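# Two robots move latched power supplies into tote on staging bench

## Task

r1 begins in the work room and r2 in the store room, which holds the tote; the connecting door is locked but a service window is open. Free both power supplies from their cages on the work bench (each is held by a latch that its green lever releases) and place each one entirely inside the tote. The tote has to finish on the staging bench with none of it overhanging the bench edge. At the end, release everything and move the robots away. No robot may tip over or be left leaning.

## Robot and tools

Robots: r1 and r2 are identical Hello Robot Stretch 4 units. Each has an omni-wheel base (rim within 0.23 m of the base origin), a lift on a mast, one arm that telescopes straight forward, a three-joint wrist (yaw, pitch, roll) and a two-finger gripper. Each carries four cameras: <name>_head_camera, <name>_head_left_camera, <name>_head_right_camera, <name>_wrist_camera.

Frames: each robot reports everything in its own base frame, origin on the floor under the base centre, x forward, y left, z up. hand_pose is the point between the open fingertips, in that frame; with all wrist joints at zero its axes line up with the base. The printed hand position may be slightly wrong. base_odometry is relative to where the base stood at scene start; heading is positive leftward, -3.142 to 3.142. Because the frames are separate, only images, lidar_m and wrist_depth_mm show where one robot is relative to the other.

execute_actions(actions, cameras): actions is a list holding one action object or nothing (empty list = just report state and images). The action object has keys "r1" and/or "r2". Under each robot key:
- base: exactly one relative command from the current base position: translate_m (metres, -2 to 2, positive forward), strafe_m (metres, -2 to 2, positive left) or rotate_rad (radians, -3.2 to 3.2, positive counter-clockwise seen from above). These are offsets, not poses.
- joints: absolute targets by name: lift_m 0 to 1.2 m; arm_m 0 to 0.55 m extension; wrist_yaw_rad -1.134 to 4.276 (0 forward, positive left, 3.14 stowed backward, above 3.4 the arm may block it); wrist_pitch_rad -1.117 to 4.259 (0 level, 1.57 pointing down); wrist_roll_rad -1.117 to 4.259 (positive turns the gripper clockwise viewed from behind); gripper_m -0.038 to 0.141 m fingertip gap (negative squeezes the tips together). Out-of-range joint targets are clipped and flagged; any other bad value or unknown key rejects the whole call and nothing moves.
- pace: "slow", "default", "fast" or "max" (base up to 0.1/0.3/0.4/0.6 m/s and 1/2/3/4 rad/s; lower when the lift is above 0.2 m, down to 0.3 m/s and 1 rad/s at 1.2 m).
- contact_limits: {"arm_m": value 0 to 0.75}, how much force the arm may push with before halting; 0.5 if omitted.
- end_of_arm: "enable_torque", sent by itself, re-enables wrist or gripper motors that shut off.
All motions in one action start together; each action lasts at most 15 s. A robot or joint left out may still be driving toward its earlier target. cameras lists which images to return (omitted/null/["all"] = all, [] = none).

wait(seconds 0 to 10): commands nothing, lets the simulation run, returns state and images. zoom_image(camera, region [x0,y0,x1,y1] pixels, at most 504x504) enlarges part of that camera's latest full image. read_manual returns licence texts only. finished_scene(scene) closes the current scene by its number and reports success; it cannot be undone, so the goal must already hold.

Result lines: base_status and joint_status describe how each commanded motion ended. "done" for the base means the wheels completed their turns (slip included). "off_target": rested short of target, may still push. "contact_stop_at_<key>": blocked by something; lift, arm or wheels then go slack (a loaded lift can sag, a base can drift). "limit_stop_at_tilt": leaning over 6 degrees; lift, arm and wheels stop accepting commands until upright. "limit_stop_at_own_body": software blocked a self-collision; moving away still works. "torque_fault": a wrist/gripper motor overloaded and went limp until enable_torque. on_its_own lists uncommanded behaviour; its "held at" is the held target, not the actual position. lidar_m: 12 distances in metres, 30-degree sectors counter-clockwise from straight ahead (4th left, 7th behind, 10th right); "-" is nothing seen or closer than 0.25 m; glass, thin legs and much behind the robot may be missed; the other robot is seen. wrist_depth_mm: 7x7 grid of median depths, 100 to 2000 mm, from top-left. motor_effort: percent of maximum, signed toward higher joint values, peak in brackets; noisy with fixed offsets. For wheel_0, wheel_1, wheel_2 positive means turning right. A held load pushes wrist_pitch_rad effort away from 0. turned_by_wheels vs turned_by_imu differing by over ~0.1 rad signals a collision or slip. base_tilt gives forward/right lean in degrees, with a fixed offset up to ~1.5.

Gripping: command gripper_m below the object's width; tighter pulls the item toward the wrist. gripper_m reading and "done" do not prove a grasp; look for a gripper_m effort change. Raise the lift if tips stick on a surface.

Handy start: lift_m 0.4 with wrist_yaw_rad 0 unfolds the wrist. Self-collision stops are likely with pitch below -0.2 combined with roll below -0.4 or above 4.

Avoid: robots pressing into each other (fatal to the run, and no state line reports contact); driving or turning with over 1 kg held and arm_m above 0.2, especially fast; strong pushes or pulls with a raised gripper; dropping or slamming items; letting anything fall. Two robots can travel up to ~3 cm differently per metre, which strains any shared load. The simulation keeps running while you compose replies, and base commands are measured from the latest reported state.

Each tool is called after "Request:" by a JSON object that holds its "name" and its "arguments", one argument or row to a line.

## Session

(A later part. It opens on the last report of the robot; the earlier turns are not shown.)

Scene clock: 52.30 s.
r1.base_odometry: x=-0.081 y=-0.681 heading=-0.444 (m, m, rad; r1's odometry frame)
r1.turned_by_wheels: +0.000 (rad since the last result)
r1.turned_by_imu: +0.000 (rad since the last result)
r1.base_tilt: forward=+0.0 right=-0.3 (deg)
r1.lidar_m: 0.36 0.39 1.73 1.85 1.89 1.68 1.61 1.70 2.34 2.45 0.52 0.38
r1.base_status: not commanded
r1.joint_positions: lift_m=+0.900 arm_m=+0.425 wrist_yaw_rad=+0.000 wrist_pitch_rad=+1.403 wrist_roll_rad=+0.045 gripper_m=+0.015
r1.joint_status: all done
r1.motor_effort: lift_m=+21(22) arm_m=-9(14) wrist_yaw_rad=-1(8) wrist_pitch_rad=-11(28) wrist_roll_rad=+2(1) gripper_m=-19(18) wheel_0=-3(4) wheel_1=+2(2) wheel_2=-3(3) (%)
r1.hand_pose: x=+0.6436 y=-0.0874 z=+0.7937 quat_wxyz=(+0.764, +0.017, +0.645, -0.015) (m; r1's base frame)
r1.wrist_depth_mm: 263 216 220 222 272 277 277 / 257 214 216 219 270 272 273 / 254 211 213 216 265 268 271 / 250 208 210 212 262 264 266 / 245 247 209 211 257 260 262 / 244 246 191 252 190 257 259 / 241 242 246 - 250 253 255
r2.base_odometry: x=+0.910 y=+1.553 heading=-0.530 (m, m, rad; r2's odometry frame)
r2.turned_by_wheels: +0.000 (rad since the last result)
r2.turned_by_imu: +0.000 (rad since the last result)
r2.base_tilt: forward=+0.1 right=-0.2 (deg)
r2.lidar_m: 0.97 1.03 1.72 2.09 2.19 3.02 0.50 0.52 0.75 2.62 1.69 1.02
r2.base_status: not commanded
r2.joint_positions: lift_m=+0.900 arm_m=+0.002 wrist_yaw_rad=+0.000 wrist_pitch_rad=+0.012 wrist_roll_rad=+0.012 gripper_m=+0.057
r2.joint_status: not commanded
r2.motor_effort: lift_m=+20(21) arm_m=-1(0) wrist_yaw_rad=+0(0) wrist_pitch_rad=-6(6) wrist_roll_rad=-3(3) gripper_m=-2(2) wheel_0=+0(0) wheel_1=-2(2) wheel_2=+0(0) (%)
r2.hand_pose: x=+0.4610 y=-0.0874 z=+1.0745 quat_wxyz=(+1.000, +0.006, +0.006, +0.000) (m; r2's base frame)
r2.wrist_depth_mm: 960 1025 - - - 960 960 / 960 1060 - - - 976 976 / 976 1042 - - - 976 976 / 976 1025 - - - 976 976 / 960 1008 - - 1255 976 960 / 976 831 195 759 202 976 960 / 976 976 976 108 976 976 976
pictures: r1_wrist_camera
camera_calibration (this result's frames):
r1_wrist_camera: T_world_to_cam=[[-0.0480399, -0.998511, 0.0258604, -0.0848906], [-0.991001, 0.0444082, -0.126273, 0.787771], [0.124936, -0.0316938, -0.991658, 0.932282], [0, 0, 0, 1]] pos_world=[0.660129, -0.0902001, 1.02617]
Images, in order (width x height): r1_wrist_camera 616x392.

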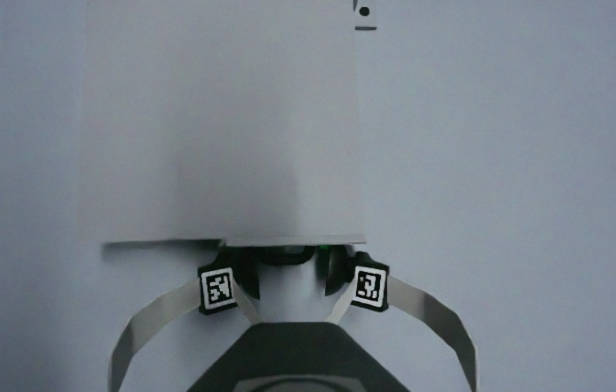

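Request:
{"name": "execute_actions", "arguments": {
  "actions": [
    {"r1":{"joints":{"lift_m":0.896,"gripper_m":0.0},"pace":"slow"}}
  ],
  "cameras": ["r1_wrist_camera"]
}}

Request:
{"name": "execute_actions", "arguments": {
  "actions": [
    {"r1":{"joints":{"arm_m":0.408},"pace":"slow"}}
  ],
  "cameras": ["r1_wrist_camera"]
}}

Scene clock: 53.43 s.
r1.base_odometry: x=-0.081 y=-0.681 heading=-0.444 (m, m, rad; r1's odometry frame)
r1.turned_by_wheels: +0.000 (rad since the last result)
r1.turned_by_imu: +0.000 (rad since the last result)
r1.base_tilt: forward=+0.0 right=-0.3 (deg)
r1.lidar_m: 0.36 0.37 1.70 1.85 1.89 1.69 1.62 1.70 2.33 2.47 0.53 0.39
r1.base_status: not commanded
r1.joint_positions: lift_m=+0.896 arm_m=+0.425 wrist_yaw_rad=+0.000 wrist_pitch_rad=+1.403 wrist_roll_rad=+0.045 gripper_m=+0.001
r1.joint_status: all done
r1.motor_effort: lift_m=+22(23) arm_m=-9(9) wrist_yaw_rad=-2(1) wrist_pitch_rad=-9(10) wrist_roll_rad=-3(1) gripper_m=-25(23) wheel_0=-2(3) wheel_1=+2(2) wheel_2=-2(3) (%)
r1.hand_pose: x=+0.6437 y=-0.0874 z=+0.7896 quat_wxyz=(+0.764, +0.017, +0.645, -0.015) (m; r1's base frame)
r1.wrist_depth_mm: 257 212 215 217 268 271 272 / 253 209 213 215 266 267 270 / 250 206 208 211 262 263 266 / 246 204 206 207 256 258 260 / 242 243 205 206 252 255 258 / 240 241 200 247 189 252 254 / 237 239 241 - 247 249 250
r2.base_odometry: x=+0.910 y=+1.553 heading=-0.530 (m, m, rad; r2's odometry frame)
r2.turned_by_wheels: +0.000 (rad since the last result)
r2.turned_by_imu: +0.000 (rad since the last result)
r2.base_tilt: forward=+0.1 right=-0.3 (deg)
r2.lidar_m: 0.95 1.01 1.71 2.10 2.19 3.02 0.49 0.53 0.73 2.61 1.75 1.04
r2.base_status: not commanded
r2.joint_positions: lift_m=+0.900 arm_m=+0.002 wrist_yaw_rad=+0.000 wrist_pitch_rad=+0.012 wrist_roll_rad=+0.012 gripper_m=+0.057
r2.joint_status: not commanded
r2.motor_effort: lift_m=+20(20) arm_m=+0(0) wrist_yaw_rad=+0(0) wrist_pitch_rad=-7(7) wrist_roll_rad=-3(1) gripper_m=-2(2) wheel_0=+0(0) wheel_1=-2(2) wheel_2=+0(0) (%)
r2.hand_pose: x=+0.4610 y=-0.0874 z=+1.0745 quat_wxyz=(+1.000, +0.006, +0.006, +0.000) (m; r2's base frame)
r2.wrist_depth_mm: 976 1008 - - - 960 960 / 960 1060 - - - 960 960 / 976 1042 - - - 960 960 / 960 1025 - - - 976 976 / 976 1008 - - 1255 960 976 / 960 831 195 759 202 976 976 / 960 976 960 108 976 960 976
pictures: r1_wrist_camera
camera_calibration (this result's frames):
r1_wrist_camera: T_world_to_cam=[[-0.0477077, -0.998527, 0.0258425, -0.0849637], [-0.990969, 0.0440689, -0.126646, 0.787613], [0.125321, -0.0316511, -0.991611, 0.927925], [0, 0, 0, 1]] pos_world=[0.660158, -0.090178, 1.02208]
Images, in order (width x height): r1_wrist_camera 616x392.

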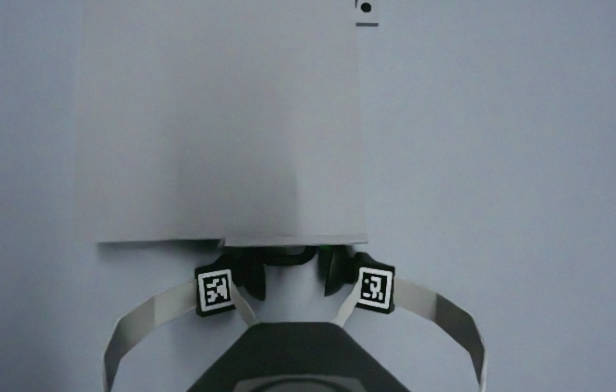

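Scene clock: 54.50 s.
r1.base_odometry: x=-0.081 y=-0.681 heading=-0.444 (m, m, rad; r1's odometry frame)
r1.turned_by_wheels: +0.000 (rad since the last result)
r1.turned_by_imu: +0.000 (rad since the last result)
r1.base_tilt: forward=+0.0 right=-0.4 (deg)
r1.lidar_m: 0.35 0.35 1.71 1.82 1.89 1.69 1.62 1.71 2.33 2.45 0.55 0.38
r1.base_status: not commanded
r1.joint_positions: lift_m=+0.896 arm_m=+0.410 wrist_yaw_rad=+0.000 wrist_pitch_rad=+1.400 wrist_roll_rad=+0.045 gripper_m=+0.000
r1.joint_status: all done
r1.motor_effort: lift_m=+22(23) arm_m=-9(12) wrist_yaw_rad=-3(9) wrist_pitch_rad=-1(22) wrist_roll_rad=+0(1) gripper_m=-3(25) wheel_0=-1(2) wheel_1=+1(3) wheel_2=-1(2) (%)
r1.hand_pose: x=+0.6295 y=-0.0874 z=+0.7898 quat_wxyz=(+0.765, +0.017, +0.644, -0.014) (m; r1's base frame)
r1.wrist_depth_mm: 262 216 219 220 273 276 278 / 257 213 215 217 268 272 274 / 252 209 212 214 264 264 270 / 249 206 209 211 259 263 265 / 246 249 250 214 255 258 262 / 242 245 185 189 180 254 257 / 239 239 243 - 249 251 252
r2.base_odometry: x=+0.910 y=+1.553 heading=-0.530 (m, m, rad; r2's odometry frame)
r2.turned_by_wheels: +0.000 (rad since the last result)
r2.turned_by_imu: +0.000 (rad since the last result)
r2.base_tilt: forward=+0.1 right=-0.2 (deg)
r2.lidar_m: 0.95 1.02 1.73 2.12 2.20 3.02 0.50 0.53 0.73 2.61 1.72 1.02
r2.base_status: not commanded
r2.joint_positions: lift_m=+0.900 arm_m=+0.002 wrist_yaw_rad=+0.000 wrist_pitch_rad=+0.012 wrist_roll_rad=+0.012 gripper_m=+0.057
r2.joint_status: not commanded
r2.motor_effort: lift_m=+20(21) arm_m=+0(0) wrist_yaw_rad=-1(0) wrist_pitch_rad=-7(7) wrist_roll_rad=-2(2) gripper_m=-3(3) wheel_0=+0(0) wheel_1=-2(2) wheel_2=+0(0) (%)
r2.hand_pose: x=+0.4610 y=-0.0874 z=+1.0745 quat_wxyz=(+1.000, +0.006, +0.006, +0.000) (m; r2's base frame)
r2.wrist_depth_mm: 976 1025 - - - 960 976 / 960 1060 - - - 960 960 / 960 1042 - - - 976 976 / 960 1025 - - - 960 976 / 960 1008 - - 1229 976 976 / 960 831 195 768 202 976 976 / 976 976 960 108 991 976 976
pictures: r1_wrist_camera
camera_calibration (this result's frames):
r1_wrist_camera: T_world_to_cam=[[-0.0472579, -0.998551, 0.0257497, -0.0858384], [-0.990678, 0.0435569, -0.129073, 0.775263], [0.127765, -0.0316094, -0.991301, 0.928081], [0, 0, 0, 1]] pos_world=[0.645403, -0.0901459, 1.02228]
Images, in order (width x height): r1_wrist_camera 616x392.

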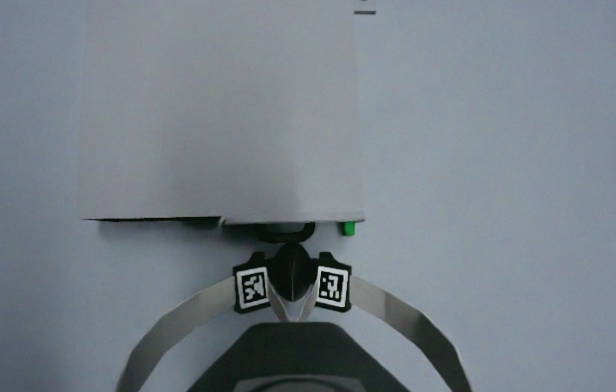

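Request:
{"name": "execute_actions", "arguments": {
  "actions": [
    {"r1":{"joints":{"arm_m":0.16,"gripper_m":0.07},"pace":"fast"}}
  ],
  "cameras": []
}}

Request:
{"name": "execute_actions", "arguments": {
  "actions": [
    {"r1":{"joints":{"lift_m":0.736,"arm_m":0.185,"wrist_pitch_rad":0.4,"wrist_roll_rad":0.25}}}
  ],
  "cameras": ["r1_wrist_camera"]
}}

Scene clock: 56.80 s.
r1.base_odometry: x=-0.081 y=-0.681 heading=-0.444 (m, m, rad; r1's odometry frame)
r1.turned_by_wheels: +0.000 (rad since the last result)
r1.turned_by_imu: +0.000 (rad since the last result)
r1.base_tilt: forward=-0.1 right=-0.4 (deg)
r1.lidar_m: 0.37 0.37 1.69 1.85 1.88 1.70 1.62 1.69 2.34 2.46 0.53 0.42
r1.base_status: not commanded
r1.joint_positions: lift_m=+0.896 arm_m=+0.162 wrist_yaw_rad=+0.000 wrist_pitch_rad=+1.401 wrist_roll_rad=+0.045 gripper_m=+0.070
r1.joint_status: all done
r1.motor_effort: lift_m=+22(22) arm_m=-9(9) wrist_yaw_rad=+0(2) wrist_pitch_rad=-3(3) wrist_roll_rad=-1(0) gripper_m=-2(5) wheel_0=-1(1) wheel_1=+1(1) wheel_2=-1(1) (%)
r1.hand_pose: x=+0.3814 y=-0.0874 z=+0.7898 quat_wxyz=(+0.764, +0.017, +0.644, -0.015) (m; r1's base frame)
r1.wrist_depth_mm: 264 265 270 271 273 276 279 / 260 262 263 267 268 272 276 / 254 256 260 262 265 268 272 / 251 253 255 259 260 264 265 / 247 248 251 254 257 262 264 / 946 960 842 976 202 1008 1008 / 946 946 778 - 976 991 991
r2.base_odometry: x=+0.910 y=+1.553 heading=-0.530 (m, m, rad; r2's odometry frame)
r2.turned_by_wheels: +0.000 (rad since the last result)
r2.turned_by_imu: +0.001 (rad since the last result)
r2.base_tilt: forward=+0.1 right=-0.2 (deg)
r2.lidar_m: 0.96 1.02 1.76 2.10 2.20 3.02 0.47 0.51 0.72 2.61 1.74 1.03
r2.base_status: not commanded
r2.joint_positions: lift_m=+0.900 arm_m=+0.002 wrist_yaw_rad=+0.000 wrist_pitch_rad=+0.012 wrist_roll_rad=+0.012 gripper_m=+0.057
r2.joint_status: not commanded
r2.motor_effort: lift_m=+21(20) arm_m=+0(1) wrist_yaw_rad=+0(0) wrist_pitch_rad=-6(6) wrist_roll_rad=-3(0) gripper_m=-3(3) wheel_0=+0(0) wheel_1=-2(2) wheel_2=+0(0) (%)
r2.hand_pose: x=+0.4610 y=-0.0874 z=+1.0745 quat_wxyz=(+1.000, +0.006, +0.006, +0.000) (m; r2's base frame)
r2.wrist_depth_mm: 976 1008 - - - 960 976 / 960 1042 - - - 960 976 / 960 1060 - - - 960 976 / 960 1025 - - - 976 976 / 976 1008 - - 1229 960 960 / 960 831 195 768 202 976 976 / 960 976 960 108 976 976 960
pictures: none
No camera images: the call's "cameras" was empty. Leave "cameras" out to get every camera's image.

Scene clock: 58.53 s.
r1.base_odometry: x=-0.081 y=-0.681 heading=-0.444 (m, m, rad; r1's odometry frame)
r1.turned_by_wheels: +0.000 (rad since the last result)
r1.turned_by_imu: +0.000 (rad since the last result)
r1.base_tilt: forward=-0.1 right=-0.4 (deg)
r1.lidar_m: 0.37 0.38 1.71 1.84 1.88 1.69 1.62 1.69 2.32 2.45 0.53 0.39
r1.base_status: not commanded
r1.joint_positions: lift_m=+0.736 arm_m=+0.183 wrist_yaw_rad=+0.000 wrist_pitch_rad=+0.402 wrist_roll_rad=+0.250 gripper_m=+0.070
r1.joint_status: all done
r1.motor_effort: lift_m=+18(21) arm_m=+9(8) wrist_yaw_rad=-3(1) wrist_pitch_rad=-7(12) wrist_roll_rad=+3(3) gripper_m=-2(2) wheel_0=-1(1) wheel_1=+1(1) wheel_2=-1(1) (%)
r1.hand_pose: x=+0.6198 y=-0.0874 z=+0.8014 quat_wxyz=(+0.972, +0.122, +0.198, -0.025) (m; r1's base frame)
r1.wrist_depth_mm: - - - - - - - / - - - - 699 597 535 / - - 442 433 459 407 375 / - 452 307 279 340 310 290 / 1921 304 258 266 259 251 241 / 294 270 237 233 202 211 201 / 240 223 224 - 195 180 178
r2.base_odometry: x=+0.910 y=+1.553 heading=-0.530 (m, m, rad; r2's odometry frame)
r2.turned_by_wheels: +0.000 (rad since the last result)
r2.turned_by_imu: +0.000 (rad since the last result)
r2.base_tilt: forward=+0.1 right=-0.2 (deg)
r2.lidar_m: 0.96 1.02 1.74 2.08 2.19 3.02 0.50 0.53 0.74 2.61 1.71 1.04
r2.base_status: not commanded
r2.joint_positions: lift_m=+0.900 arm_m=+0.002 wrist_yaw_rad=+0.000 wrist_pitch_rad=+0.012 wrist_roll_rad=+0.012 gripper_m=+0.057
r2.joint_status: not commanded
r2.motor_effort: lift_m=+20(21) arm_m=+0(1) wrist_yaw_rad=+0(0) wrist_pitch_rad=-7(7) wrist_roll_rad=-1(2) gripper_m=-3(3) wheel_0=+0(0) wheel_1=-2(2) wheel_2=+0(0) (%)
r2.hand_pose: x=+0.4610 y=-0.0874 z=+1.0745 quat_wxyz=(+1.000, +0.006, +0.006, +0.000) (m; r2's base frame)
r2.wrist_depth_mm: 960 1008 - - - 976 976 / 960 1060 - - - 960 960 / 976 1042 - - - 976 976 / 960 1025 - - - 976 976 / 976 1008 - - 1255 976 976 / 960 831 195 759 202 976 976 / 976 976 960 108 976 976 960
pictures: r1_wrist_camera
camera_calibration (this result's frames):
r1_wrist_camera: T_world_to_cam=[[-0.126476, -0.969073, -0.211898, 0.155533], [-0.416868, 0.245759, -0.875113, 1.02707], [0.900125, -0.0223473, -0.435058, 0.0172284], [0, 0, 0, 1]] pos_world=[0.432316, -0.101304, 0.939254]
Images, in order (width x height): r1_wrist_camera 616x392.

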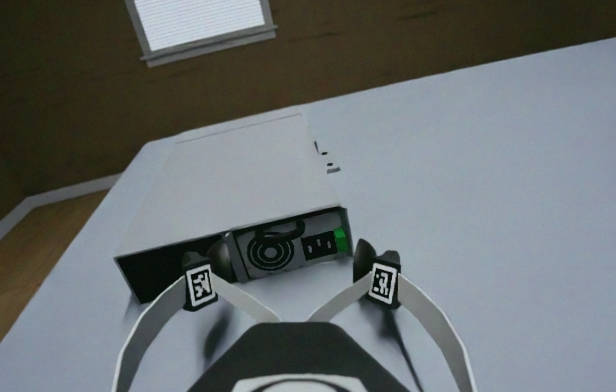

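Request:
{"name": "execute_actions", "arguments": {
  "actions": [
    {"r1":{"joints":{"lift_m":0.731,"arm_m":0.202,"gripper_m":0.074},"contact_limits":{"arm_m":0.1},"pace":"slow"}}
  ],
  "cameras": ["r1_wrist_camera"]
}}

Request:
{"name": "execute_actions", "arguments": {
  "actions": [
    {"r1":{"joints":{"gripper_m":0.045},"pace":"slow"}}
  ],
  "cameras": ["r1_wrist_camera"]
}}

Request:
{"name": "zoom_image", "arguments": {
  "camera": "r1_wrist_camera",
  "region": [180, 190, 400, 320]
}}

Scene clock: 59.93 s.
r1.base_odometry: x=-0.081 y=-0.681 heading=-0.444 (m, m, rad; r1's odometry frame)
r1.turned_by_wheels: +0.000 (rad since the last result)
r1.turned_by_imu: +0.000 (rad since the last result)
r1.base_tilt: forward=-0.1 right=-0.3 (deg)
r1.lidar_m: 0.36 0.37 1.71 1.83 1.90 1.69 1.62 1.69 2.32 2.45 0.53 0.37
r1.base_status: not commanded
r1.joint_positions: lift_m=+0.731 arm_m=+0.200 wrist_yaw_rad=-0.001 wrist_pitch_rad=+0.401 wrist_roll_rad=+0.250 gripper_m=+0.074
r1.joint_status: all done
r1.motor_effort: lift_m=+17(16) arm_m=+10(9) wrist_yaw_rad=+1(1) wrist_pitch_rad=-3(9) wrist_roll_rad=-2(0) gripper_m=-2(1) wheel_0=-1(1) wheel_1=+1(1) wheel_2=-1(1) (%)
r1.contact_limits: arm_m 0.1
r1.hand_pose: x=+0.6367 y=-0.0876 z=+0.7970 quat_wxyz=(+0.972, +0.122, +0.197, -0.025) (m; r1's base frame)
r1.wrist_depth_mm: - - - - - - - / - - - - - 591 530 / - - 433 424 452 402 368 / - 430 297 277 336 306 286 / - 271 243 249 260 246 236 / 290 258 230 229 204 206 197 / 235 219 219 - 191 176 174
r2.base_odometry: x=+0.910 y=+1.553 heading=-0.530 (m, m, rad; r2's odometry frame)
r2.turned_by_wheels: +0.000 (rad since the last result)
r2.turned_by_imu: +0.000 (rad since the last result)
r2.base_tilt: forward=+0.1 right=-0.2 (deg)
r2.lidar_m: 0.97 1.01 1.73 2.10 2.17 3.00 0.50 0.56 0.72 2.62 1.70 1.03
r2.base_status: not commanded
r2.joint_positions: lift_m=+0.900 arm_m=+0.002 wrist_yaw_rad=+0.000 wrist_pitch_rad=+0.012 wrist_roll_rad=+0.012 gripper_m=+0.057
r2.joint_status: not commanded
r2.motor_effort: lift_m=+20(21) arm_m=-1(0) wrist_yaw_rad=+0(0) wrist_pitch_rad=-7(7) wrist_roll_rad=+0(4) gripper_m=-3(4) wheel_0=+0(0) wheel_1=-2(2) wheel_2=+0(0) (%)
r2.hand_pose: x=+0.4610 y=-0.0874 z=+1.0745 quat_wxyz=(+1.000, +0.006, +0.006, +0.000) (m; r2's base frame)
r2.wrist_depth_mm: 960 1025 - - - 976 960 / 976 1060 - - - 960 976 / 960 1042 - - - 960 960 / 960 1025 - - - 976 976 / 960 1008 - - 1255 976 960 / 991 831 195 759 202 960 976 / 976 960 976 108 960 976 960
pictures: r1_wrist_camera
camera_calibration (this result's frames):
r1_wrist_camera: T_world_to_cam=[[-0.126858, -0.968972, -0.212132, 0.156975], [-0.415045, 0.246091, -0.875886, 1.02982], [0.900913, -0.023069, -0.433386, -0.00182158], [0, 0, 0, 1]] pos_world=[0.448976, -0.101366, 0.934514]
Images, in order (width x height): r1_wrist_camera 616x392.

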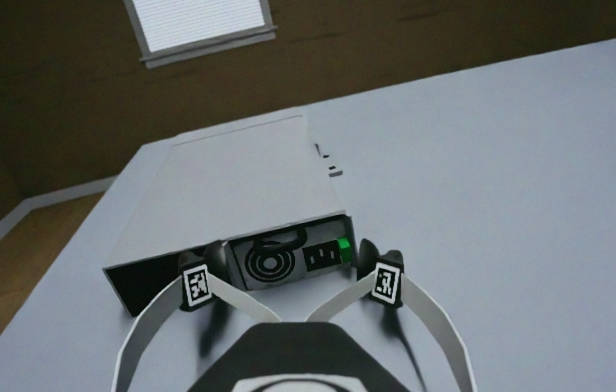

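Scene clock: 61.37 s.
r1.base_odometry: x=-0.081 y=-0.681 heading=-0.444 (m, m, rad; r1's odometry frame)
r1.turned_by_wheels: +0.001 (rad since the last result)
r1.turned_by_imu: +0.001 (rad since the last result)
r1.base_tilt: forward=+0.0 right=-0.4 (deg)
r1.lidar_m: 0.37 0.38 1.70 1.85 1.87 1.69 1.61 1.70 2.33 2.46 0.54 0.39
r1.base_status: not commanded
r1.joint_positions: lift_m=+0.731 arm_m=+0.200 wrist_yaw_rad=+0.007 wrist_pitch_rad=+0.402 wrist_roll_rad=+0.250 gripper_m=+0.045
r1.joint_status: all done
r1.on_its_own: wrist_yaw_rad is at rest, and its effort (-22) is outside its rest range (-13 to +13)
r1.motor_effort: lift_m=+18(17) arm_m=+10(10) wrist_yaw_rad=-22(22) wrist_pitch_rad=-6(7) wrist_roll_rad=+0(1) gripper_m=-9(11) wheel_0=+2(2) wheel_1=+3(3) wheel_2=+1(1) (%)
r1.hand_pose: x=+0.6373 y=-0.0856 z=+0.7966 quat_wxyz=(+0.972, +0.121, +0.199, -0.022) (m; r1's base frame)
r1.wrist_depth_mm: - - - - - - - / - - - - 676 574 525 / - - 424 404 445 394 364 / - 442 293 264 329 303 282 / - 276 241 246 255 245 233 / 286 254 214 231 200 205 195 / 233 216 217 - 188 174 172
r2.base_odometry: x=+0.910 y=+1.553 heading=-0.530 (m, m, rad; r2's odometry frame)
r2.turned_by_wheels: +0.000 (rad since the last result)
r2.turned_by_imu: +0.000 (rad since the last result)
r2.base_tilt: forward=+0.1 right=-0.2 (deg)
r2.lidar_m: 0.97 1.01 1.74 2.10 2.18 3.05 0.49 0.55 0.75 2.61 1.72 1.01
r2.base_status: not commanded
r2.joint_positions: lift_m=+0.900 arm_m=+0.002 wrist_yaw_rad=+0.000 wrist_pitch_rad=+0.012 wrist_roll_rad=+0.012 gripper_m=+0.057
r2.joint_status: not commanded
r2.motor_effort: lift_m=+21(21) arm_m=+0(1) wrist_yaw_rad=+0(0) wrist_pitch_rad=-7(7) wrist_roll_rad=+0(3) gripper_m=-3(4) wheel_0=+0(0) wheel_1=-2(2) wheel_2=+0(0) (%)
r2.hand_pose: x=+0.4610 y=-0.0874 z=+1.0745 quat_wxyz=(+1.000, +0.006, +0.006, +0.000) (m; r2's base frame)
r2.wrist_depth_mm: 976 1008 - - - 960 976 / 960 1078 - - - 976 960 / 976 1060 - - - 976 976 / 976 1025 - - - 976 976 / 960 1025 - - 1229 976 976 / 976 831 195 759 202 976 960 / 960 976 976 108 976 976 976
pictures: r1_wrist_camera
camera_calibration (this result's frames):
r1_wrist_camera: T_world_to_cam=[[-0.119757, -0.969915, -0.21195, 0.154175], [-0.418172, 0.242904, -0.875288, 1.03043], [0.900439, -0.01619, -0.434681, -0.00058274], [0, 0, 0, 1]] pos_world=[0.449885, -0.100768, 0.934348]
Images, in order (width x height): r1_wrist_camera 616x392.

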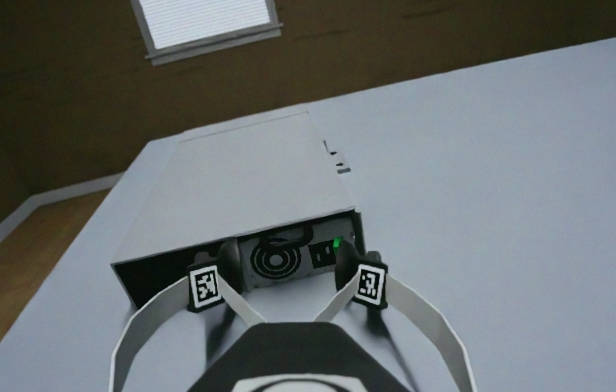

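Region (180, 190, 400, 320) of r1_wrist_camera's 616x392 image, scaled by 2.291; it fills the top 298 rows of this view, and the rest is white.

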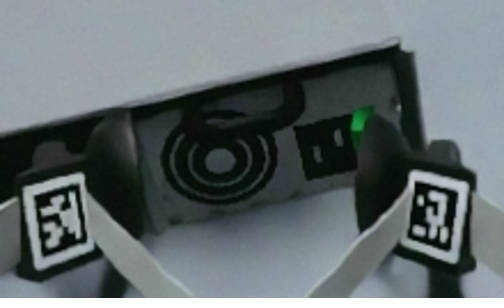

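Request:
{"name": "execute_actions", "arguments": {
  "actions": [
    {"r1":{"joints":{"gripper_m":0.07,"arm_m":0.178,"lift_m":0.735},"pace":"slow"}}
  ],
  "cameras": []
}}

Request:
{"name": "execute_actions", "arguments": {
  "actions": [
    {"r1":{"base":{"strafe_m":-0.023},"joints":{"gripper_m":0.062,"wrist_yaw_rad":0.06},"pace":"slow"}}
  ],
  "cameras": ["r1_wrist_camera"]
}}

Scene clock: 62.93 s.
r1.base_odometry: x=-0.081 y=-0.681 heading=-0.444 (m, m, rad; r1's odometry frame)
r1.turned_by_wheels: +0.000 (rad since the last result)
r1.turned_by_imu: +0.000 (rad since the last result)
r1.base_tilt: forward=+0.0 right=-0.3 (deg)
r1.lidar_m: 0.35 0.37 1.73 1.86 1.88 1.69 1.62 1.68 2.33 2.46 0.53 0.38
r1.base_status: not commanded
r1.joint_positions: lift_m=+0.735 arm_m=+0.180 wrist_yaw_rad=+0.000 wrist_pitch_rad=+0.402 wrist_roll_rad=+0.250 gripper_m=+0.070
r1.joint_status: all done
r1.motor_effort: lift_m=+23(23) arm_m=-9(7) wrist_yaw_rad=-1(20) wrist_pitch_rad=-7(15) wrist_roll_rad=+1(3) gripper_m=-2(10) wheel_0=+0(2) wheel_1=+1(3) wheel_2=+0(1) (%)
r1.hand_pose: x=+0.6160 y=-0.0874 z=+0.8001 quat_wxyz=(+0.972, +0.122, +0.198, -0.025) (m; r1's base frame)
r1.wrist_depth_mm: - - - - - - - / - - - - 699 591 539 / - - 439 433 455 410 373 / - 442 303 277 338 307 289 / 1921 301 260 270 256 250 240 / 293 268 236 232 202 209 200 / 238 221 223 - 193 179 177
r2.base_odometry: x=+0.910 y=+1.553 heading=-0.530 (m, m, rad; r2's odometry frame)
r2.turned_by_wheels: +0.000 (rad since the last result)
r2.turned_by_imu: +0.000 (rad since the last result)
r2.base_tilt: forward=+0.1 right=-0.2 (deg)
r2.lidar_m: 0.97 1.02 1.72 2.10 2.20 3.03 0.49 0.51 0.73 2.62 1.73 1.00
r2.base_status: not commanded
r2.joint_positions: lift_m=+0.900 arm_m=+0.002 wrist_yaw_rad=+0.000 wrist_pitch_rad=+0.012 wrist_roll_rad=+0.012 gripper_m=+0.057
r2.joint_status: not commanded
r2.motor_effort: lift_m=+20(20) arm_m=-1(0) wrist_yaw_rad=+0(1) wrist_pitch_rad=-7(7) wrist_roll_rad=-1(2) gripper_m=-2(4) wheel_0=+0(0) wheel_1=-2(2) wheel_2=+0(0) (%)
r2.hand_pose: x=+0.4610 y=-0.0874 z=+1.0745 quat_wxyz=(+1.000, +0.006, +0.006, +0.000) (m; r2's base frame)
r2.wrist_depth_mm: 960 1008 - - - 960 960 / 960 1060 - - - 960 960 / 960 1042 - - - 976 976 / 960 1025 - - - 976 960 / 976 1008 - - 1229 976 976 / 960 831 195 759 202 976 976 / 960 976 960 108 976 976 976
pictures: none
No camera images: the call's "cameras" was empty. Leave "cameras" out to get every camera's image.

Scene clock: 64.10 s.
r1.base_odometry: x=-0.091 y=-0.702 heading=-0.444 (m, m, rad; r1's odometry frame)
r1.turned_by_wheels: +0.000 (rad since the last result)
r1.turned_by_imu: +0.000 (rad since the last result)
r1.base_tilt: forward=-0.1 right=-0.4 (deg)
r1.lidar_m: 0.35 0.37 1.75 1.88 1.89 1.69 1.60 1.69 2.33 2.42 0.53 0.39
r1.base_status: done
r1.joint_positions: lift_m=+0.735 arm_m=+0.180 wrist_yaw_rad=+0.060 wrist_pitch_rad=+0.402 wrist_roll_rad=+0.250 gripper_m=+0.062
r1.joint_status: all done
r1.motor_effort: lift_m=+23(23) arm_m=-9(9) wrist_yaw_rad=-2(1) wrist_pitch_rad=-7(8) wrist_roll_rad=+1(1) gripper_m=-2(1) wheel_0=+2(3) wheel_1=-1(5) wheel_2=-1(0) (%)
r1.hand_pose: x=+0.6208 y=-0.0714 z=+0.8001 quat_wxyz=(+0.973, +0.116, +0.202, +0.004) (m; r1's base frame)
r1.wrist_depth_mm: - - - - - - - / - - - - - 591 530 / - - 439 418 455 407 373 / - 452 303 285 340 309 289 / - 301 260 265 259 250 239 / 293 268 198 231 204 210 200 / 238 221 222 - 192 178 177
r2.base_odometry: x=+0.910 y=+1.553 heading=-0.530 (m, m, rad; r2's odometry frame)
r2.turned_by_wheels: +0.000 (rad since the last result)
r2.turned_by_imu: +0.000 (rad since the last result)
r2.base_tilt: forward=+0.2 right=-0.2 (deg)
r2.lidar_m: 0.96 1.02 1.70 2.09 2.19 3.02 0.48 0.55 0.74 2.61 1.71 1.01
r2.base_status: not commanded
r2.joint_positions: lift_m=+0.900 arm_m=+0.002 wrist_yaw_rad=+0.000 wrist_pitch_rad=+0.012 wrist_roll_rad=+0.012 gripper_m=+0.057
r2.joint_status: not commanded
r2.motor_effort: lift_m=+20(20) arm_m=+0(1) wrist_yaw_rad=+0(0) wrist_pitch_rad=-6(6) wrist_roll_rad=-3(0) gripper_m=-2(3) wheel_0=+0(0) wheel_1=-2(2) wheel_2=+0(0) (%)
r2.hand_pose: x=+0.4610 y=-0.0874 z=+1.0745 quat_wxyz=(+1.000, +0.006, +0.006, +0.000) (m; r2's base frame)
r2.wrist_depth_mm: 960 1025 - - - 976 976 / 960 1060 - - - 976 976 / 976 1042 - - - 976 960 / 976 1025 - - - 976 976 / 976 1008 - - 1255 960 976 / 960 831 195 768 202 976 976 / 976 960 976 108 976 976 976
pictures: r1_wrist_camera
camera_calibration (this result's frames):
r1_wrist_camera: T_world_to_cam=[[-0.068393, -0.974888, -0.211932, 0.134431], [-0.430619, 0.220469, -0.875192, 1.02917], [0.899939, 0.0314047, -0.434884, 0.0199101], [0, 0, 0, 1]] pos_world=[0.434457, -0.0964696, 0.937872]
Images, in order (width x height): r1_wrist_camera 616x392.

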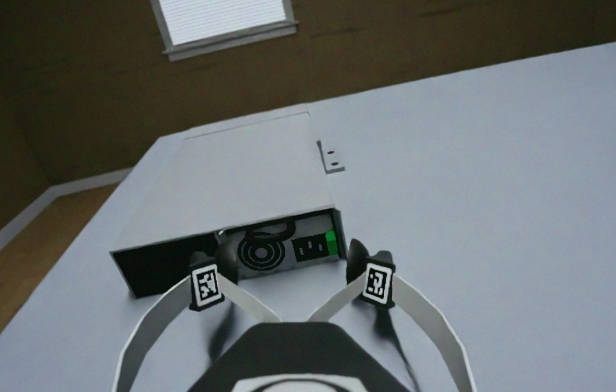

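Request:
{"name": "execute_actions", "arguments": {
  "actions": [
    {"r1":{"base":{"strafe_m":0.002},"joints":{"arm_m":0.199,"gripper_m":0.06},"contact_limits":{"arm_m":0.1},"pace":"slow"}}
  ],
  "cameras": ["r1_wrist_camera"]
}}

Request:
{"name": "execute_actions", "arguments": {
  "actions": [
    {"r1":{"base":{"strafe_m":0.006},"joints":{"gripper_m":0.042},"pace":"slow"}}
  ],
  "cameras": ["r1_wrist_camera"]
}}

Request:
{"name": "zoom_image", "arguments": {
  "camera": "r1_wrist_camera",
  "region": [180, 190, 400, 320]
}}

Scene clock: 65.53 s.
r1.base_odometry: x=-0.090 y=-0.700 heading=-0.444 (m, m, rad; r1's odometry frame)
r1.turned_by_wheels: +0.000 (rad since the last result)
r1.turned_by_imu: +0.000 (rad since the last result)
r1.base_tilt: forward=+0.0 right=-0.3 (deg)
r1.lidar_m: 0.36 0.38 1.75 1.88 1.91 1.68 1.62 1.67 2.32 2.43 0.54 0.37
r1.base_status: done
r1.joint_positions: lift_m=+0.735 arm_m=+0.197 wrist_yaw_rad=+0.059 wrist_pitch_rad=+0.403 wrist_roll_rad=+0.250 gripper_m=+0.060
r1.joint_status: all done
r1.motor_effort: lift_m=+23(23) arm_m=+10(9) wrist_yaw_rad=+0(0) wrist_pitch_rad=-9(8) wrist_roll_rad=-1(1) gripper_m=-2(3) wheel_0=+1(0) wheel_1=-1(4) wheel_2=+0(2) (%)
r1.contact_limits: arm_m 0.1
r1.hand_pose: x=+0.6382 y=-0.0715 z=+0.7999 quat_wxyz=(+0.972, +0.116, +0.202, +0.004) (m; r1's base frame)
r1.wrist_depth_mm: - - - - - - - / - - - - - 591 530 / - - 436 418 452 404 370 / - 449 300 282 338 307 289 / - 276 245 244 262 250 238 / 293 265 198 231 205 208 199 / 237 220 220 - 191 177 176
r2.base_odometry: x=+0.910 y=+1.553 heading=-0.530 (m, m, rad; r2's odometry frame)
r2.turned_by_wheels: +0.000 (rad since the last result)
r2.turned_by_imu: +0.000 (rad since the last result)
r2.base_tilt: forward=+0.2 right=-0.2 (deg)
r2.lidar_m: 0.96 1.03 1.75 2.09 2.19 3.04 0.49 0.52 0.75 2.61 1.73 1.03
r2.base_status: not commanded
r2.joint_positions: lift_m=+0.900 arm_m=+0.002 wrist_yaw_rad=+0.000 wrist_pitch_rad=+0.012 wrist_roll_rad=+0.012 gripper_m=+0.057
r2.joint_status: not commanded
r2.motor_effort: lift_m=+20(21) arm_m=+0(0) wrist_yaw_rad=+0(0) wrist_pitch_rad=-8(7) wrist_roll_rad=+1(3) gripper_m=-2(4) wheel_0=+0(0) wheel_1=-2(2) wheel_2=+0(0) (%)
r2.hand_pose: x=+0.4610 y=-0.0874 z=+1.0745 quat_wxyz=(+1.000, +0.006, +0.006, +0.000) (m; r2's base frame)
r2.wrist_depth_mm: 976 1025 - - - 976 976 / 960 1060 - - - 960 976 / 960 1042 - - - 960 976 / 960 1008 - - - 960 960 / 960 1025 - - 1255 976 976 / 976 831 194 768 202 976 976 / 976 976 976 108 976 976 976
pictures: r1_wrist_camera
camera_calibration (this result's frames):
r1_wrist_camera: T_world_to_cam=[[-0.0688187, -0.974877, -0.211847, 0.135711], [-0.431134, 0.22056, -0.874916, 1.03666], [0.89966, 0.031124, -0.435481, 0.0047683], [0, 0, 0, 1]] pos_world=[0.45199, -0.0964932, 0.93782]
Images, in order (width x height): r1_wrist_camera 616x392.

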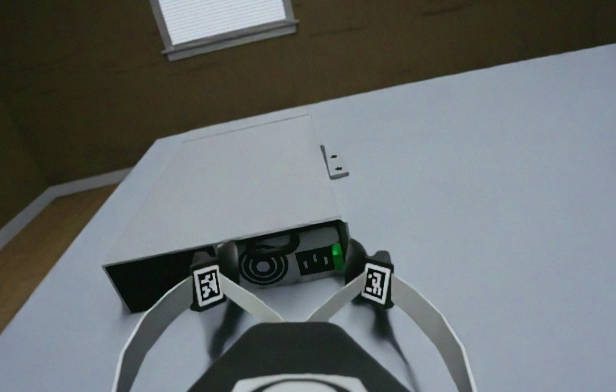

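Scene clock: 66.63 s.
r1.base_odometry: x=-0.088 y=-0.694 heading=-0.445 (m, m, rad; r1's odometry frame)
r1.turned_by_wheels: -0.001 (rad since the last result)
r1.turned_by_imu: -0.001 (rad since the last result)
r1.base_tilt: forward=+0.0 right=-0.3 (deg)
r1.lidar_m: 0.36 0.38 1.73 1.87 1.90 1.69 1.61 1.68 2.33 2.44 0.53 0.37
r1.base_status: done
r1.joint_positions: lift_m=+0.735 arm_m=+0.197 wrist_yaw_rad=+0.057 wrist_pitch_rad=+0.404 wrist_roll_rad=+0.250 gripper_m=+0.042
r1.joint_status: all done
r1.motor_effort: lift_m=+23(23) arm_m=+9(10) wrist_yaw_rad=+7(18) wrist_pitch_rad=-10(11) wrist_roll_rad=+1(1) gripper_m=-5(8) wheel_0=-4(9) wheel_1=+0(5) wheel_2=-3(4) (%)
r1.hand_pose: x=+0.6380 y=-0.0723 z=+0.7997 quat_wxyz=(+0.972, +0.116, +0.202, +0.003) (m; r1's base frame)
r1.wrist_depth_mm: - - - - - - - / - - - - - 585 530 / - - 430 413 445 402 370 / - 439 298 277 334 306 289 / - 278 246 244 265 248 239 / 289 263 196 228 193 208 198 / 236 219 220 - 191 177 175
r2.base_odometry: x=+0.910 y=+1.553 heading=-0.530 (m, m, rad; r2's odometry frame)
r2.turned_by_wheels: +0.000 (rad since the last result)
r2.turned_by_imu: +0.000 (rad since the last result)
r2.base_tilt: forward=+0.1 right=-0.2 (deg)
r2.lidar_m: 0.97 1.03 1.71 2.09 2.21 3.04 0.48 0.51 0.71 2.60 1.70 1.02
r2.base_status: not commanded
r2.joint_positions: lift_m=+0.900 arm_m=+0.002 wrist_yaw_rad=+0.000 wrist_pitch_rad=+0.012 wrist_roll_rad=+0.012 gripper_m=+0.057
r2.joint_status: not commanded
r2.motor_effort: lift_m=+21(20) arm_m=+0(1) wrist_yaw_rad=+0(0) wrist_pitch_rad=-7(6) wrist_roll_rad=-3(1) gripper_m=-3(3) wheel_0=+0(0) wheel_1=-2(2) wheel_2=+0(0) (%)
r2.hand_pose: x=+0.4610 y=-0.0874 z=+1.0745 quat_wxyz=(+1.000, +0.006, +0.006, +0.000) (m; r2's base frame)
r2.wrist_depth_mm: 976 1008 - - - 976 976 / 960 1078 - - - 976 960 / 960 1060 - - - 976 976 / 960 1025 - - - 976 960 / 976 1008 - - 1255 976 976 / 976 831 194 759 202 976 976 / 976 976 976 108 960 960 976
pictures: r1_wrist_camera
camera_calibration (this result's frames):
r1_wrist_camera: T_world_to_cam=[[-0.0719255, -0.974632, -0.211944, 0.136957], [-0.431168, 0.221996, -0.874535, 1.03641], [0.8994, 0.0284819, -0.436197, 0.0053959], [0, 0, 0, 1]] pos_world=[0.451863, -0.096749, 0.937755]
Images, in order (width x height): r1_wrist_camera 616x392.

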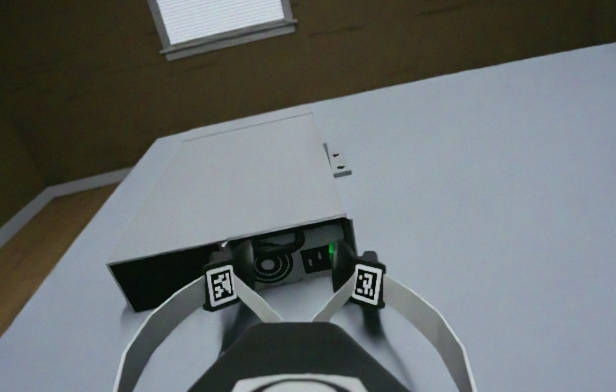

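Region (180, 190, 400, 320) of r1_wrist_camera's 616x392 image, scaled by 2.291; it fills the top 298 rows of this view, and the rest is white.

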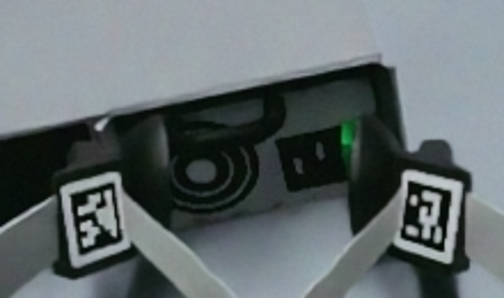

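Request:
{"name": "execute_actions", "arguments": {
  "actions": [
    {"r1":{"base":{"strafe_m":0.003},"joints":{"arm_m":0.208,"gripper_m":0.02},"contact_limits":{"arm_m":0.2},"pace":"slow"}}
  ],
  "cameras": ["r1_wrist_camera"]
}}

Request:
{"name": "zoom_image", "arguments": {
  "camera": "r1_wrist_camera",
  "region": [180, 190, 400, 320]
}}

Scene clock: 67.93 s.
r1.base_odometry: x=-0.087 y=-0.692 heading=-0.445 (m, m, rad; r1's odometry frame)
r1.turned_by_wheels: -0.001 (rad since the last result)
r1.turned_by_imu: +0.000 (rad since the last result)
r1.base_tilt: forward=+0.0 right=-0.3 (deg)
r1.lidar_m: 0.35 0.37 1.74 1.84 1.90 1.70 1.61 1.69 2.31 2.44 0.52 0.38
r1.base_status: done
r1.joint_positions: lift_m=+0.735 arm_m=+0.206 wrist_yaw_rad=+0.055 wrist_pitch_rad=+0.409 wrist_roll_rad=+0.250 gripper_m=+0.020
r1.joint_status: all done
r1.on_its_own: wrist_yaw_rad is at rest, and its effort (+14) is outside its rest range (-13 to +13); wrist_pitch_rad is at rest, and its effort (-27) is outside its rest range (-23 to +23)
r1.motor_effort: lift_m=+23(23) arm_m=+14(15) wrist_yaw_rad=+14(16) wrist_pitch_rad=-27(27) wrist_roll_rad=+0(1) gripper_m=-13(11) wheel_0=-1(7) wheel_1=+0(7) wheel_2=-6(6) (%)
r1.contact_limits: arm_m 0.2
r1.hand_pose: x=+0.6456 y=-0.0728 z=+0.7983 quat_wxyz=(+0.972, +0.116, +0.205, +0.001) (m; r1's base frame)
r1.wrist_depth_mm: - - - - - - - / - - - - 654 559 517 / - - 418 399 442 392 364 / - 433 291 266 329 301 283 / 1921 267 241 235 255 244 235 / 286 257 209 229 191 205 196 / 233 216 217 - 190 175 174
r2.base_odometry: x=+0.910 y=+1.553 heading=-0.530 (m, m, rad; r2's odometry frame)
r2.turned_by_wheels: +0.000 (rad since the last result)
r2.turned_by_imu: +0.000 (rad since the last result)
r2.base_tilt: forward=+0.1 right=-0.2 (deg)
r2.lidar_m: 0.95 1.00 1.74 2.11 2.21 3.01 0.49 0.54 0.75 2.64 1.71 1.02
r2.base_status: not commanded
r2.joint_positions: lift_m=+0.900 arm_m=+0.002 wrist_yaw_rad=+0.000 wrist_pitch_rad=+0.012 wrist_roll_rad=+0.012 gripper_m=+0.057
r2.joint_status: not commanded
r2.motor_effort: lift_m=+21(21) arm_m=-1(0) wrist_yaw_rad=+0(0) wrist_pitch_rad=-6(7) wrist_roll_rad=-2(0) gripper_m=-3(3) wheel_0=+0(0) wheel_1=-2(2) wheel_2=+0(0) (%)
r2.hand_pose: x=+0.4610 y=-0.0874 z=+1.0745 quat_wxyz=(+1.000, +0.006, +0.006, +0.000) (m; r2's base frame)
r2.wrist_depth_mm: 976 1008 - - - 960 960 / 976 1060 - - - 976 960 / 976 1042 - - - 976 960 / 960 1025 - - - 976 976 / 976 1008 - - 1229 960 960 / 960 831 195 759 202 976 976 / 960 960 976 108 976 976 976
pictures: r1_wrist_camera
camera_calibration (this result's frames):
r1_wrist_camera: T_world_to_cam=[[-0.0747804, -0.974563, -0.211269, 0.138014], [-0.435376, 0.222511, -0.872317, 1.03954], [0.897137, 0.0267492, -0.440941, 0.00318081], [0, 0, 0, 1]] pos_world=[0.460058, -0.096891, 0.937369]
Images, in order (width x height): r1_wrist_camera 616x392.

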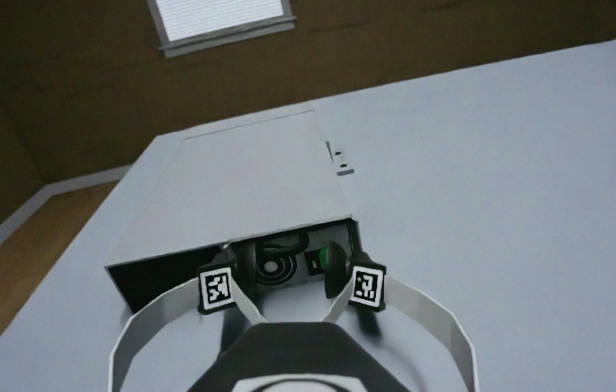

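Region (180, 190, 400, 320) of r1_wrist_camera's 616x392 image, scaled by 2.291; it fills the top 298 rows of this view, and the rest is white.

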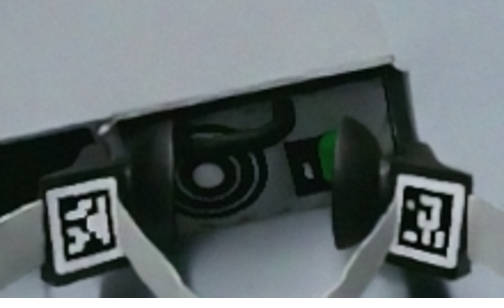

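Request:
{"name": "execute_actions", "arguments": {
  "actions": [
    {"r1":{"joints":{"arm_m":0.213,"lift_m":0.733,"gripper_m":-0.01},"contact_limits":{"arm_m":0.25},"pace":"slow"}}
  ],
  "cameras": ["r1_wrist_camera"]
}}

Request:
{"name": "zoom_image", "arguments": {
  "camera": "r1_wrist_camera",
  "region": [180, 190, 400, 320]
}}

Scene clock: 69.47 s.
r1.base_odometry: x=-0.086 y=-0.692 heading=-0.445 (m, m, rad; r1's odometry frame)
r1.turned_by_wheels: +0.000 (rad since the last result)
r1.turned_by_imu: +0.000 (rad since the last result)
r1.base_tilt: forward=+0.0 right=-0.4 (deg)
r1.lidar_m: 0.35 0.38 1.71 1.85 1.89 1.69 1.61 1.69 2.31 2.45 0.54 0.36
r1.base_status: not commanded
r1.joint_positions: lift_m=+0.733 arm_m=+0.211 wrist_yaw_rad=+0.058 wrist_pitch_rad=+0.408 wrist_roll_rad=+0.249 gripper_m=-0.009
r1.joint_status: all done
r1.on_its_own: wrist_pitch_rad is at rest, and its effort (-25) is outside its rest range (-23 to +23)
r1.motor_effort: lift_m=+20(20) arm_m=+9(14) wrist_yaw_rad=+5(17) wrist_pitch_rad=-25(29) wrist_roll_rad=-1(1) gripper_m=-29(28) wheel_0=-1(1) wheel_1=+0(1) wheel_2=-4(7) (%)
r1.contact_limits: arm_m 0.25
r1.hand_pose: x=+0.6517 y=-0.0720 z=+0.7967 quat_wxyz=(+0.972, +0.116, +0.205, +0.003) (m; r1's base frame)
r1.wrist_depth_mm: - - - - - - - / - - - - 647 559 508 / - - 410 384 430 387 359 / - 424 285 258 324 300 279 / 1863 258 229 229 253 242 230 / 281 236 187 226 186 197 193 / 229 216 213 - 188 174 172
r2.base_odometry: x=+0.910 y=+1.553 heading=-0.530 (m, m, rad; r2's odometry frame)
r2.turned_by_wheels: +0.000 (rad since the last result)
r2.turned_by_imu: +0.000 (rad since the last result)
r2.base_tilt: forward=+0.2 right=-0.2 (deg)
r2.lidar_m: 0.96 1.03 1.72 2.07 2.20 2.99 0.50 0.52 0.72 2.61 1.73 1.02
r2.base_status: not commanded
r2.joint_positions: lift_m=+0.900 arm_m=+0.002 wrist_yaw_rad=+0.000 wrist_pitch_rad=+0.012 wrist_roll_rad=+0.012 gripper_m=+0.057
r2.joint_status: not commanded
r2.motor_effort: lift_m=+20(20) arm_m=-1(0) wrist_yaw_rad=+0(0) wrist_pitch_rad=-7(7) wrist_roll_rad=+1(2) gripper_m=-4(3) wheel_0=+0(0) wheel_1=-2(2) wheel_2=+0(0) (%)
r2.hand_pose: x=+0.4610 y=-0.0874 z=+1.0745 quat_wxyz=(+1.000, +0.006, +0.006, +0.000) (m; r2's base frame)
r2.wrist_depth_mm: 960 1025 - - - 976 960 / 960 1078 - - - 960 976 / 960 1042 - - - 960 976 / 976 1025 - - - 976 976 / 976 1008 - - 1255 976 960 / 960 831 194 759 202 960 976 / 976 976 976 108 976 976 976
pictures: r1_wrist_camera
camera_calibration (this result's frames):
r1_wrist_camera: T_world_to_cam=[[-0.0716238, -0.974864, -0.210973, 0.136589], [-0.435386, 0.220859, -0.872732, 1.04088], [0.89739, 0.0293464, -0.440261, -0.00356544], [0, 0, 0, 1]] pos_world=[0.466165, -0.0966259, 0.935653]
Images, in order (width x height): r1_wrist_camera 616x392.

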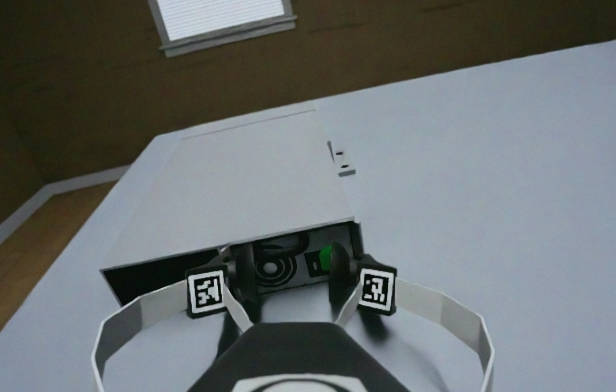

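Region (180, 190, 400, 320) of r1_wrist_camera's 616x392 image, scaled by 2.291; it fills the top 298 rows of this view, and the rest is white.

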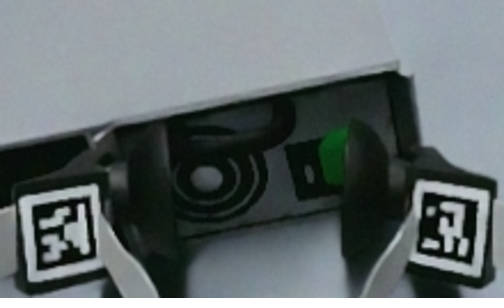

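Request:
{"name": "execute_actions", "arguments": {
  "actions": [
    {"r1":{"joints":{"arm_m":0.219,"lift_m":0.728,"gripper_m":-0.035},"contact_limits":{"arm_m":0.25},"pace":"slow"}}
  ],
  "cameras": ["r1_wrist_camera"]
}}

Request:
{"name": "execute_actions", "arguments": {
  "actions": [
    {"r1":{"joints":{"arm_m":0.2},"pace":"slow"}}
  ],
  "cameras": ["r1_wrist_camera"]
}}

Scene clock: 70.70 s.
r1.base_odometry: x=-0.086 y=-0.692 heading=-0.445 (m, m, rad; r1's odometry frame)
r1.turned_by_wheels: +0.000 (rad since the last result)
r1.turned_by_imu: +0.000 (rad since the last result)
r1.base_tilt: forward=+0.0 right=-0.3 (deg)
r1.lidar_m: 0.34 0.38 1.73 1.86 1.91 1.68 1.61 1.68 2.32 2.44 0.53 0.37
r1.base_status: not commanded
r1.joint_positions: lift_m=+0.728 arm_m=+0.217 wrist_yaw_rad=+0.057 wrist_pitch_rad=+0.408 wrist_roll_rad=+0.249 gripper_m=-0.034
r1.joint_status: all done
r1.on_its_own: wrist_pitch_rad is at rest, and its effort (-24) is outside its rest range (-23 to +23)
r1.motor_effort: lift_m=+19(19) arm_m=+10(16) wrist_yaw_rad=+8(14) wrist_pitch_rad=-24(24) wrist_roll_rad=+1(2) gripper_m=-30(33) wheel_0=-1(1) wheel_1=+0(0) wheel_2=-5(5) (%)
r1.contact_limits: arm_m 0.25
r1.hand_pose: x=+0.6575 y=-0.0721 z=+0.7918 quat_wxyz=(+0.972, +0.116, +0.204, +0.003) (m; r1's base frame)
r1.wrist_depth_mm: - - - - - - - / - - - - 634 544 492 / - - 397 370 421 377 349 / - 402 276 249 315 289 272 / 1808 247 221 224 245 235 224 / 272 168 193 220 185 188 189 / 223 209 208 - 182 169 -
r2.base_odometry: x=+0.910 y=+1.553 heading=-0.530 (m, m, rad; r2's odometry frame)
r2.turned_by_wheels: +0.000 (rad since the last result)
r2.turned_by_imu: +0.000 (rad since the last result)
r2.base_tilt: forward=+0.1 right=-0.2 (deg)
r2.lidar_m: 0.96 1.01 1.73 2.11 2.18 3.04 0.49 0.55 0.75 2.61 1.73 0.99
r2.base_status: not commanded
r2.joint_positions: lift_m=+0.900 arm_m=+0.002 wrist_yaw_rad=+0.000 wrist_pitch_rad=+0.012 wrist_roll_rad=+0.012 gripper_m=+0.057
r2.joint_status: not commanded
r2.motor_effort: lift_m=+20(20) arm_m=-1(0) wrist_yaw_rad=+0(0) wrist_pitch_rad=-7(7) wrist_roll_rad=-1(0) gripper_m=-2(3) wheel_0=+0(0) wheel_1=-2(2) wheel_2=+0(0) (%)
r2.hand_pose: x=+0.4610 y=-0.0874 z=+1.0745 quat_wxyz=(+1.000, +0.006, +0.006, +0.000) (m; r2's base frame)
r2.wrist_depth_mm: 960 1025 - - - 960 960 / 960 1060 - - - 976 976 / 976 1042 - - - 976 976 / 960 1025 - - - 976 976 / 960 1008 - - 1255 976 976 / 960 831 195 759 202 960 976 / 976 976 960 108 976 976 991
pictures: r1_wrist_camera
camera_calibration (this result's frames):
r1_wrist_camera: T_world_to_cam=[[-0.0718493, -0.974902, -0.210723, 0.135817], [-0.43516, 0.220741, -0.872874, 1.03911], [0.897482, 0.0289827, -0.440098, -0.01112], [0, 0, 0, 1]] pos_world=[0.471915, -0.0966427, 0.930734]
Images, in order (width x height): r1_wrist_camera 616x392.

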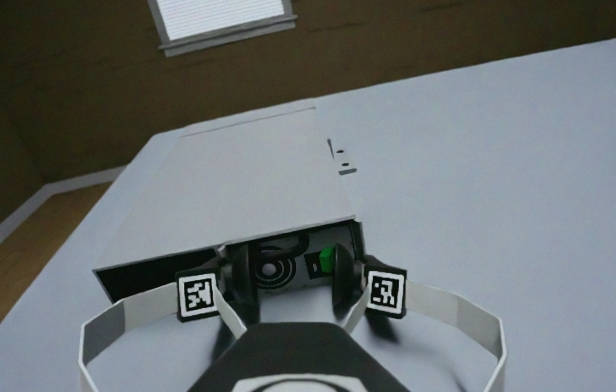

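Scene clock: 71.87 s.
r1.base_odometry: x=-0.086 y=-0.692 heading=-0.445 (m, m, rad; r1's odometry frame)
r1.turned_by_wheels: +0.000 (rad since the last result)
r1.turned_by_imu: +0.000 (rad since the last result)
r1.base_tilt: forward=+0.1 right=-0.3 (deg)
r1.lidar_m: 0.36 0.38 1.72 1.85 1.86 1.68 1.62 1.69 2.31 2.44 0.53 0.38
r1.base_status: not commanded
r1.joint_positions: lift_m=+0.728 arm_m=+0.202 wrist_yaw_rad=+0.059 wrist_pitch_rad=+0.404 wrist_roll_rad=+0.249 gripper_m=-0.034
r1.joint_status: all done
r1.motor_effort: lift_m=+21(21) arm_m=-10(15) wrist_yaw_rad=+2(9) wrist_pitch_rad=-14(24) wrist_roll_rad=+1(0) gripper_m=-32(36) wheel_0=-3(3) wheel_1=-1(2) wheel_2=-1(5) (%)
r1.hand_pose: x=+0.6426 y=-0.0717 z=+0.7927 quat_wxyz=(+0.972, +0.116, +0.203, +0.004) (m; r1's base frame)
r1.wrist_depth_mm: - - - - - - - / - - - - 654 559 512 / - - 407 379 430 387 355 / - 413 282 254 320 293 274 / 1863 265 234 226 249 237 227 / 277 166 196 222 185 191 190 / 228 211 211 - 185 171 -
r2.base_odometry: x=+0.910 y=+1.553 heading=-0.530 (m, m, rad; r2's odometry frame)
r2.turned_by_wheels: +0.000 (rad since the last result)
r2.turned_by_imu: +0.000 (rad since the last result)
r2.base_tilt: forward=+0.1 right=-0.2 (deg)
r2.lidar_m: 0.96 1.02 1.71 2.11 2.21 3.04 0.50 0.54 0.71 2.63 1.69 1.02
r2.base_status: not commanded
r2.joint_positions: lift_m=+0.900 arm_m=+0.002 wrist_yaw_rad=+0.000 wrist_pitch_rad=+0.012 wrist_roll_rad=+0.012 gripper_m=+0.057
r2.joint_status: not commanded
r2.motor_effort: lift_m=+20(20) arm_m=+0(0) wrist_yaw_rad=+0(0) wrist_pitch_rad=-7(7) wrist_roll_rad=-1(1) gripper_m=-3(2) wheel_0=+0(0) wheel_1=-2(2) wheel_2=+0(0) (%)
r2.hand_pose: x=+0.4610 y=-0.0874 z=+1.0745 quat_wxyz=(+1.000, +0.006, +0.006, +0.000) (m; r2's base frame)
r2.wrist_depth_mm: 960 1025 - - - 976 960 / 976 1078 - - - 960 960 / 960 1042 - - - 960 960 / 976 1025 - - - 960 960 / 960 1008 - - 1255 976 960 / 976 831 195 759 202 960 976 / 976 976 976 108 976 976 976
pictures: r1_wrist_camera
camera_calibration (this result's frames):
r1_wrist_camera: T_world_to_cam=[[-0.0696968, -0.974957, -0.211189, 0.13431], [-0.432284, 0.220312, -0.87441, 1.03264], [0.89904, 0.0303501, -0.436814, -0.000920882], [0, 0, 0, 1]] pos_world=[0.456583, -0.096529, 0.930914]
Images, in order (width x height): r1_wrist_camera 616x392.

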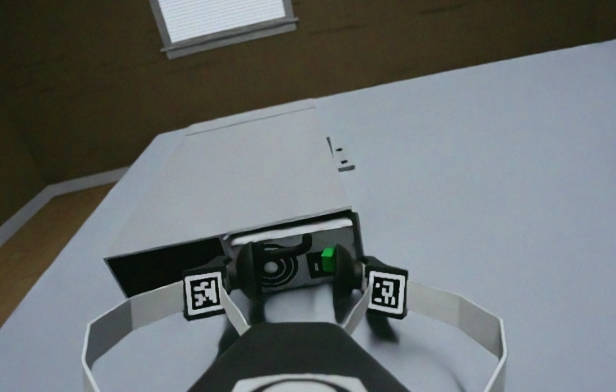

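Request:
{"name": "execute_actions", "arguments": {
  "actions": [
    {"r1":{"joints":{"arm_m":0.005},"pace":"slow"}}
  ],
  "cameras": ["r1_wrist_camera","r1_head_camera"]
}}

Scene clock: 75.23 s.
r1.base_odometry: x=-0.086 y=-0.692 heading=-0.445 (m, m, rad; r1's odometry frame)
r1.turned_by_wheels: +0.000 (rad since the last result)
r1.turned_by_imu: +0.000 (rad since the last result)
r1.base_tilt: forward=+0.0 right=-0.3 (deg)
r1.lidar_m: 0.36 0.38 1.74 1.85 1.90 1.68 1.62 1.69 2.32 2.42 0.53 0.41
r1.base_status: not commanded
r1.joint_positions: lift_m=+0.728 arm_m=+0.007 wrist_yaw_rad=+0.060 wrist_pitch_rad=+0.406 wrist_roll_rad=+0.249 gripper_m=-0.034
r1.joint_status: all done
r1.motor_effort: lift_m=+20(21) arm_m=-10(9) wrist_yaw_rad=-1(2) wrist_pitch_rad=-21(19) wrist_roll_rad=+1(1) gripper_m=-32(32) wheel_0=-3(2) wheel_1=-2(1) wheel_2=-1(1) (%)
r1.hand_pose: x=+0.4474 y=-0.0714 z=+0.7922 quat_wxyz=(+0.972, +0.116, +0.204, +0.004) (m; r1's base frame)
r1.wrist_depth_mm: - - - - - - 778 / - - - 732 647 559 508 / - - 459 410 430 384 355 / - 449 375 271 322 296 274 / 1921 325 232 226 258 238 229 / 278 168 194 224 181 193 191 / 227 214 212 - 185 176 179
r2.base_odometry: x=+0.910 y=+1.553 heading=-0.530 (m, m, rad; r2's odometry frame)
r2.turned_by_wheels: +0.000 (rad since the last result)
r2.turned_by_imu: +0.001 (rad since the last result)
r2.base_tilt: forward=+0.1 right=-0.2 (deg)
r2.lidar_m: 0.97 1.04 1.74 2.10 2.16 3.03 0.48 0.52 0.73 2.62 1.69 1.01
r2.base_status: not commanded
r2.joint_positions: lift_m=+0.900 arm_m=+0.002 wrist_yaw_rad=+0.000 wrist_pitch_rad=+0.012 wrist_roll_rad=+0.012 gripper_m=+0.057
r2.joint_status: not commanded
r2.motor_effort: lift_m=+21(20) arm_m=-1(0) wrist_yaw_rad=+0(0) wrist_pitch_rad=-7(7) wrist_roll_rad=-3(2) gripper_m=-3(3) wheel_0=+0(0) wheel_1=-2(2) wheel_2=+0(0) (%)
r2.hand_pose: x=+0.4610 y=-0.0874 z=+1.0745 quat_wxyz=(+1.000, +0.006, +0.006, +0.000) (m; r2's base frame)
r2.wrist_depth_mm: 960 1008 - - - 960 960 / 976 1060 - - - 976 976 / 960 1042 - - - 960 976 / 960 1025 - - - 960 976 / 960 1025 - - 1255 976 976 / 960 820 195 759 203 976 976 / 960 976 976 108 976 976 976
pictures: r1_head_camera, r1_wrist_camera
camera_calibration (this result's frames):
r1_wrist_camera: T_world_to_cam=[[-0.0689693, -0.975036, -0.211066, 0.120472], [-0.434186, 0.219819, -0.873591, 0.947898], [0.898179, 0.0313911, -0.438508, 0.176193], [0, 0, 0, 1]] pos_world=[0.26162, -0.0964321, 0.930765]
Images, in order (width x height): r1_head_camera 420x560, r1_wrist_camera 616x392.

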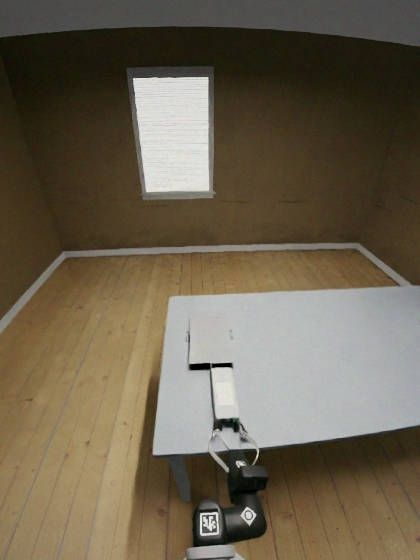

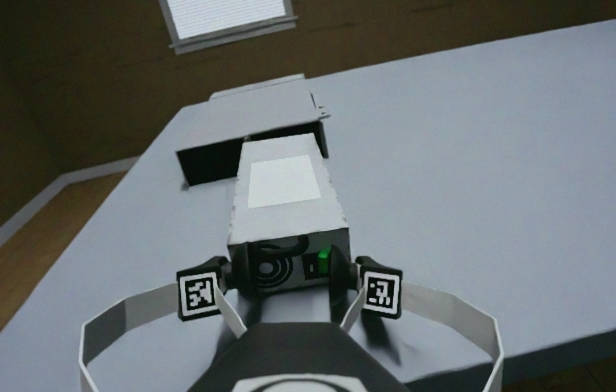

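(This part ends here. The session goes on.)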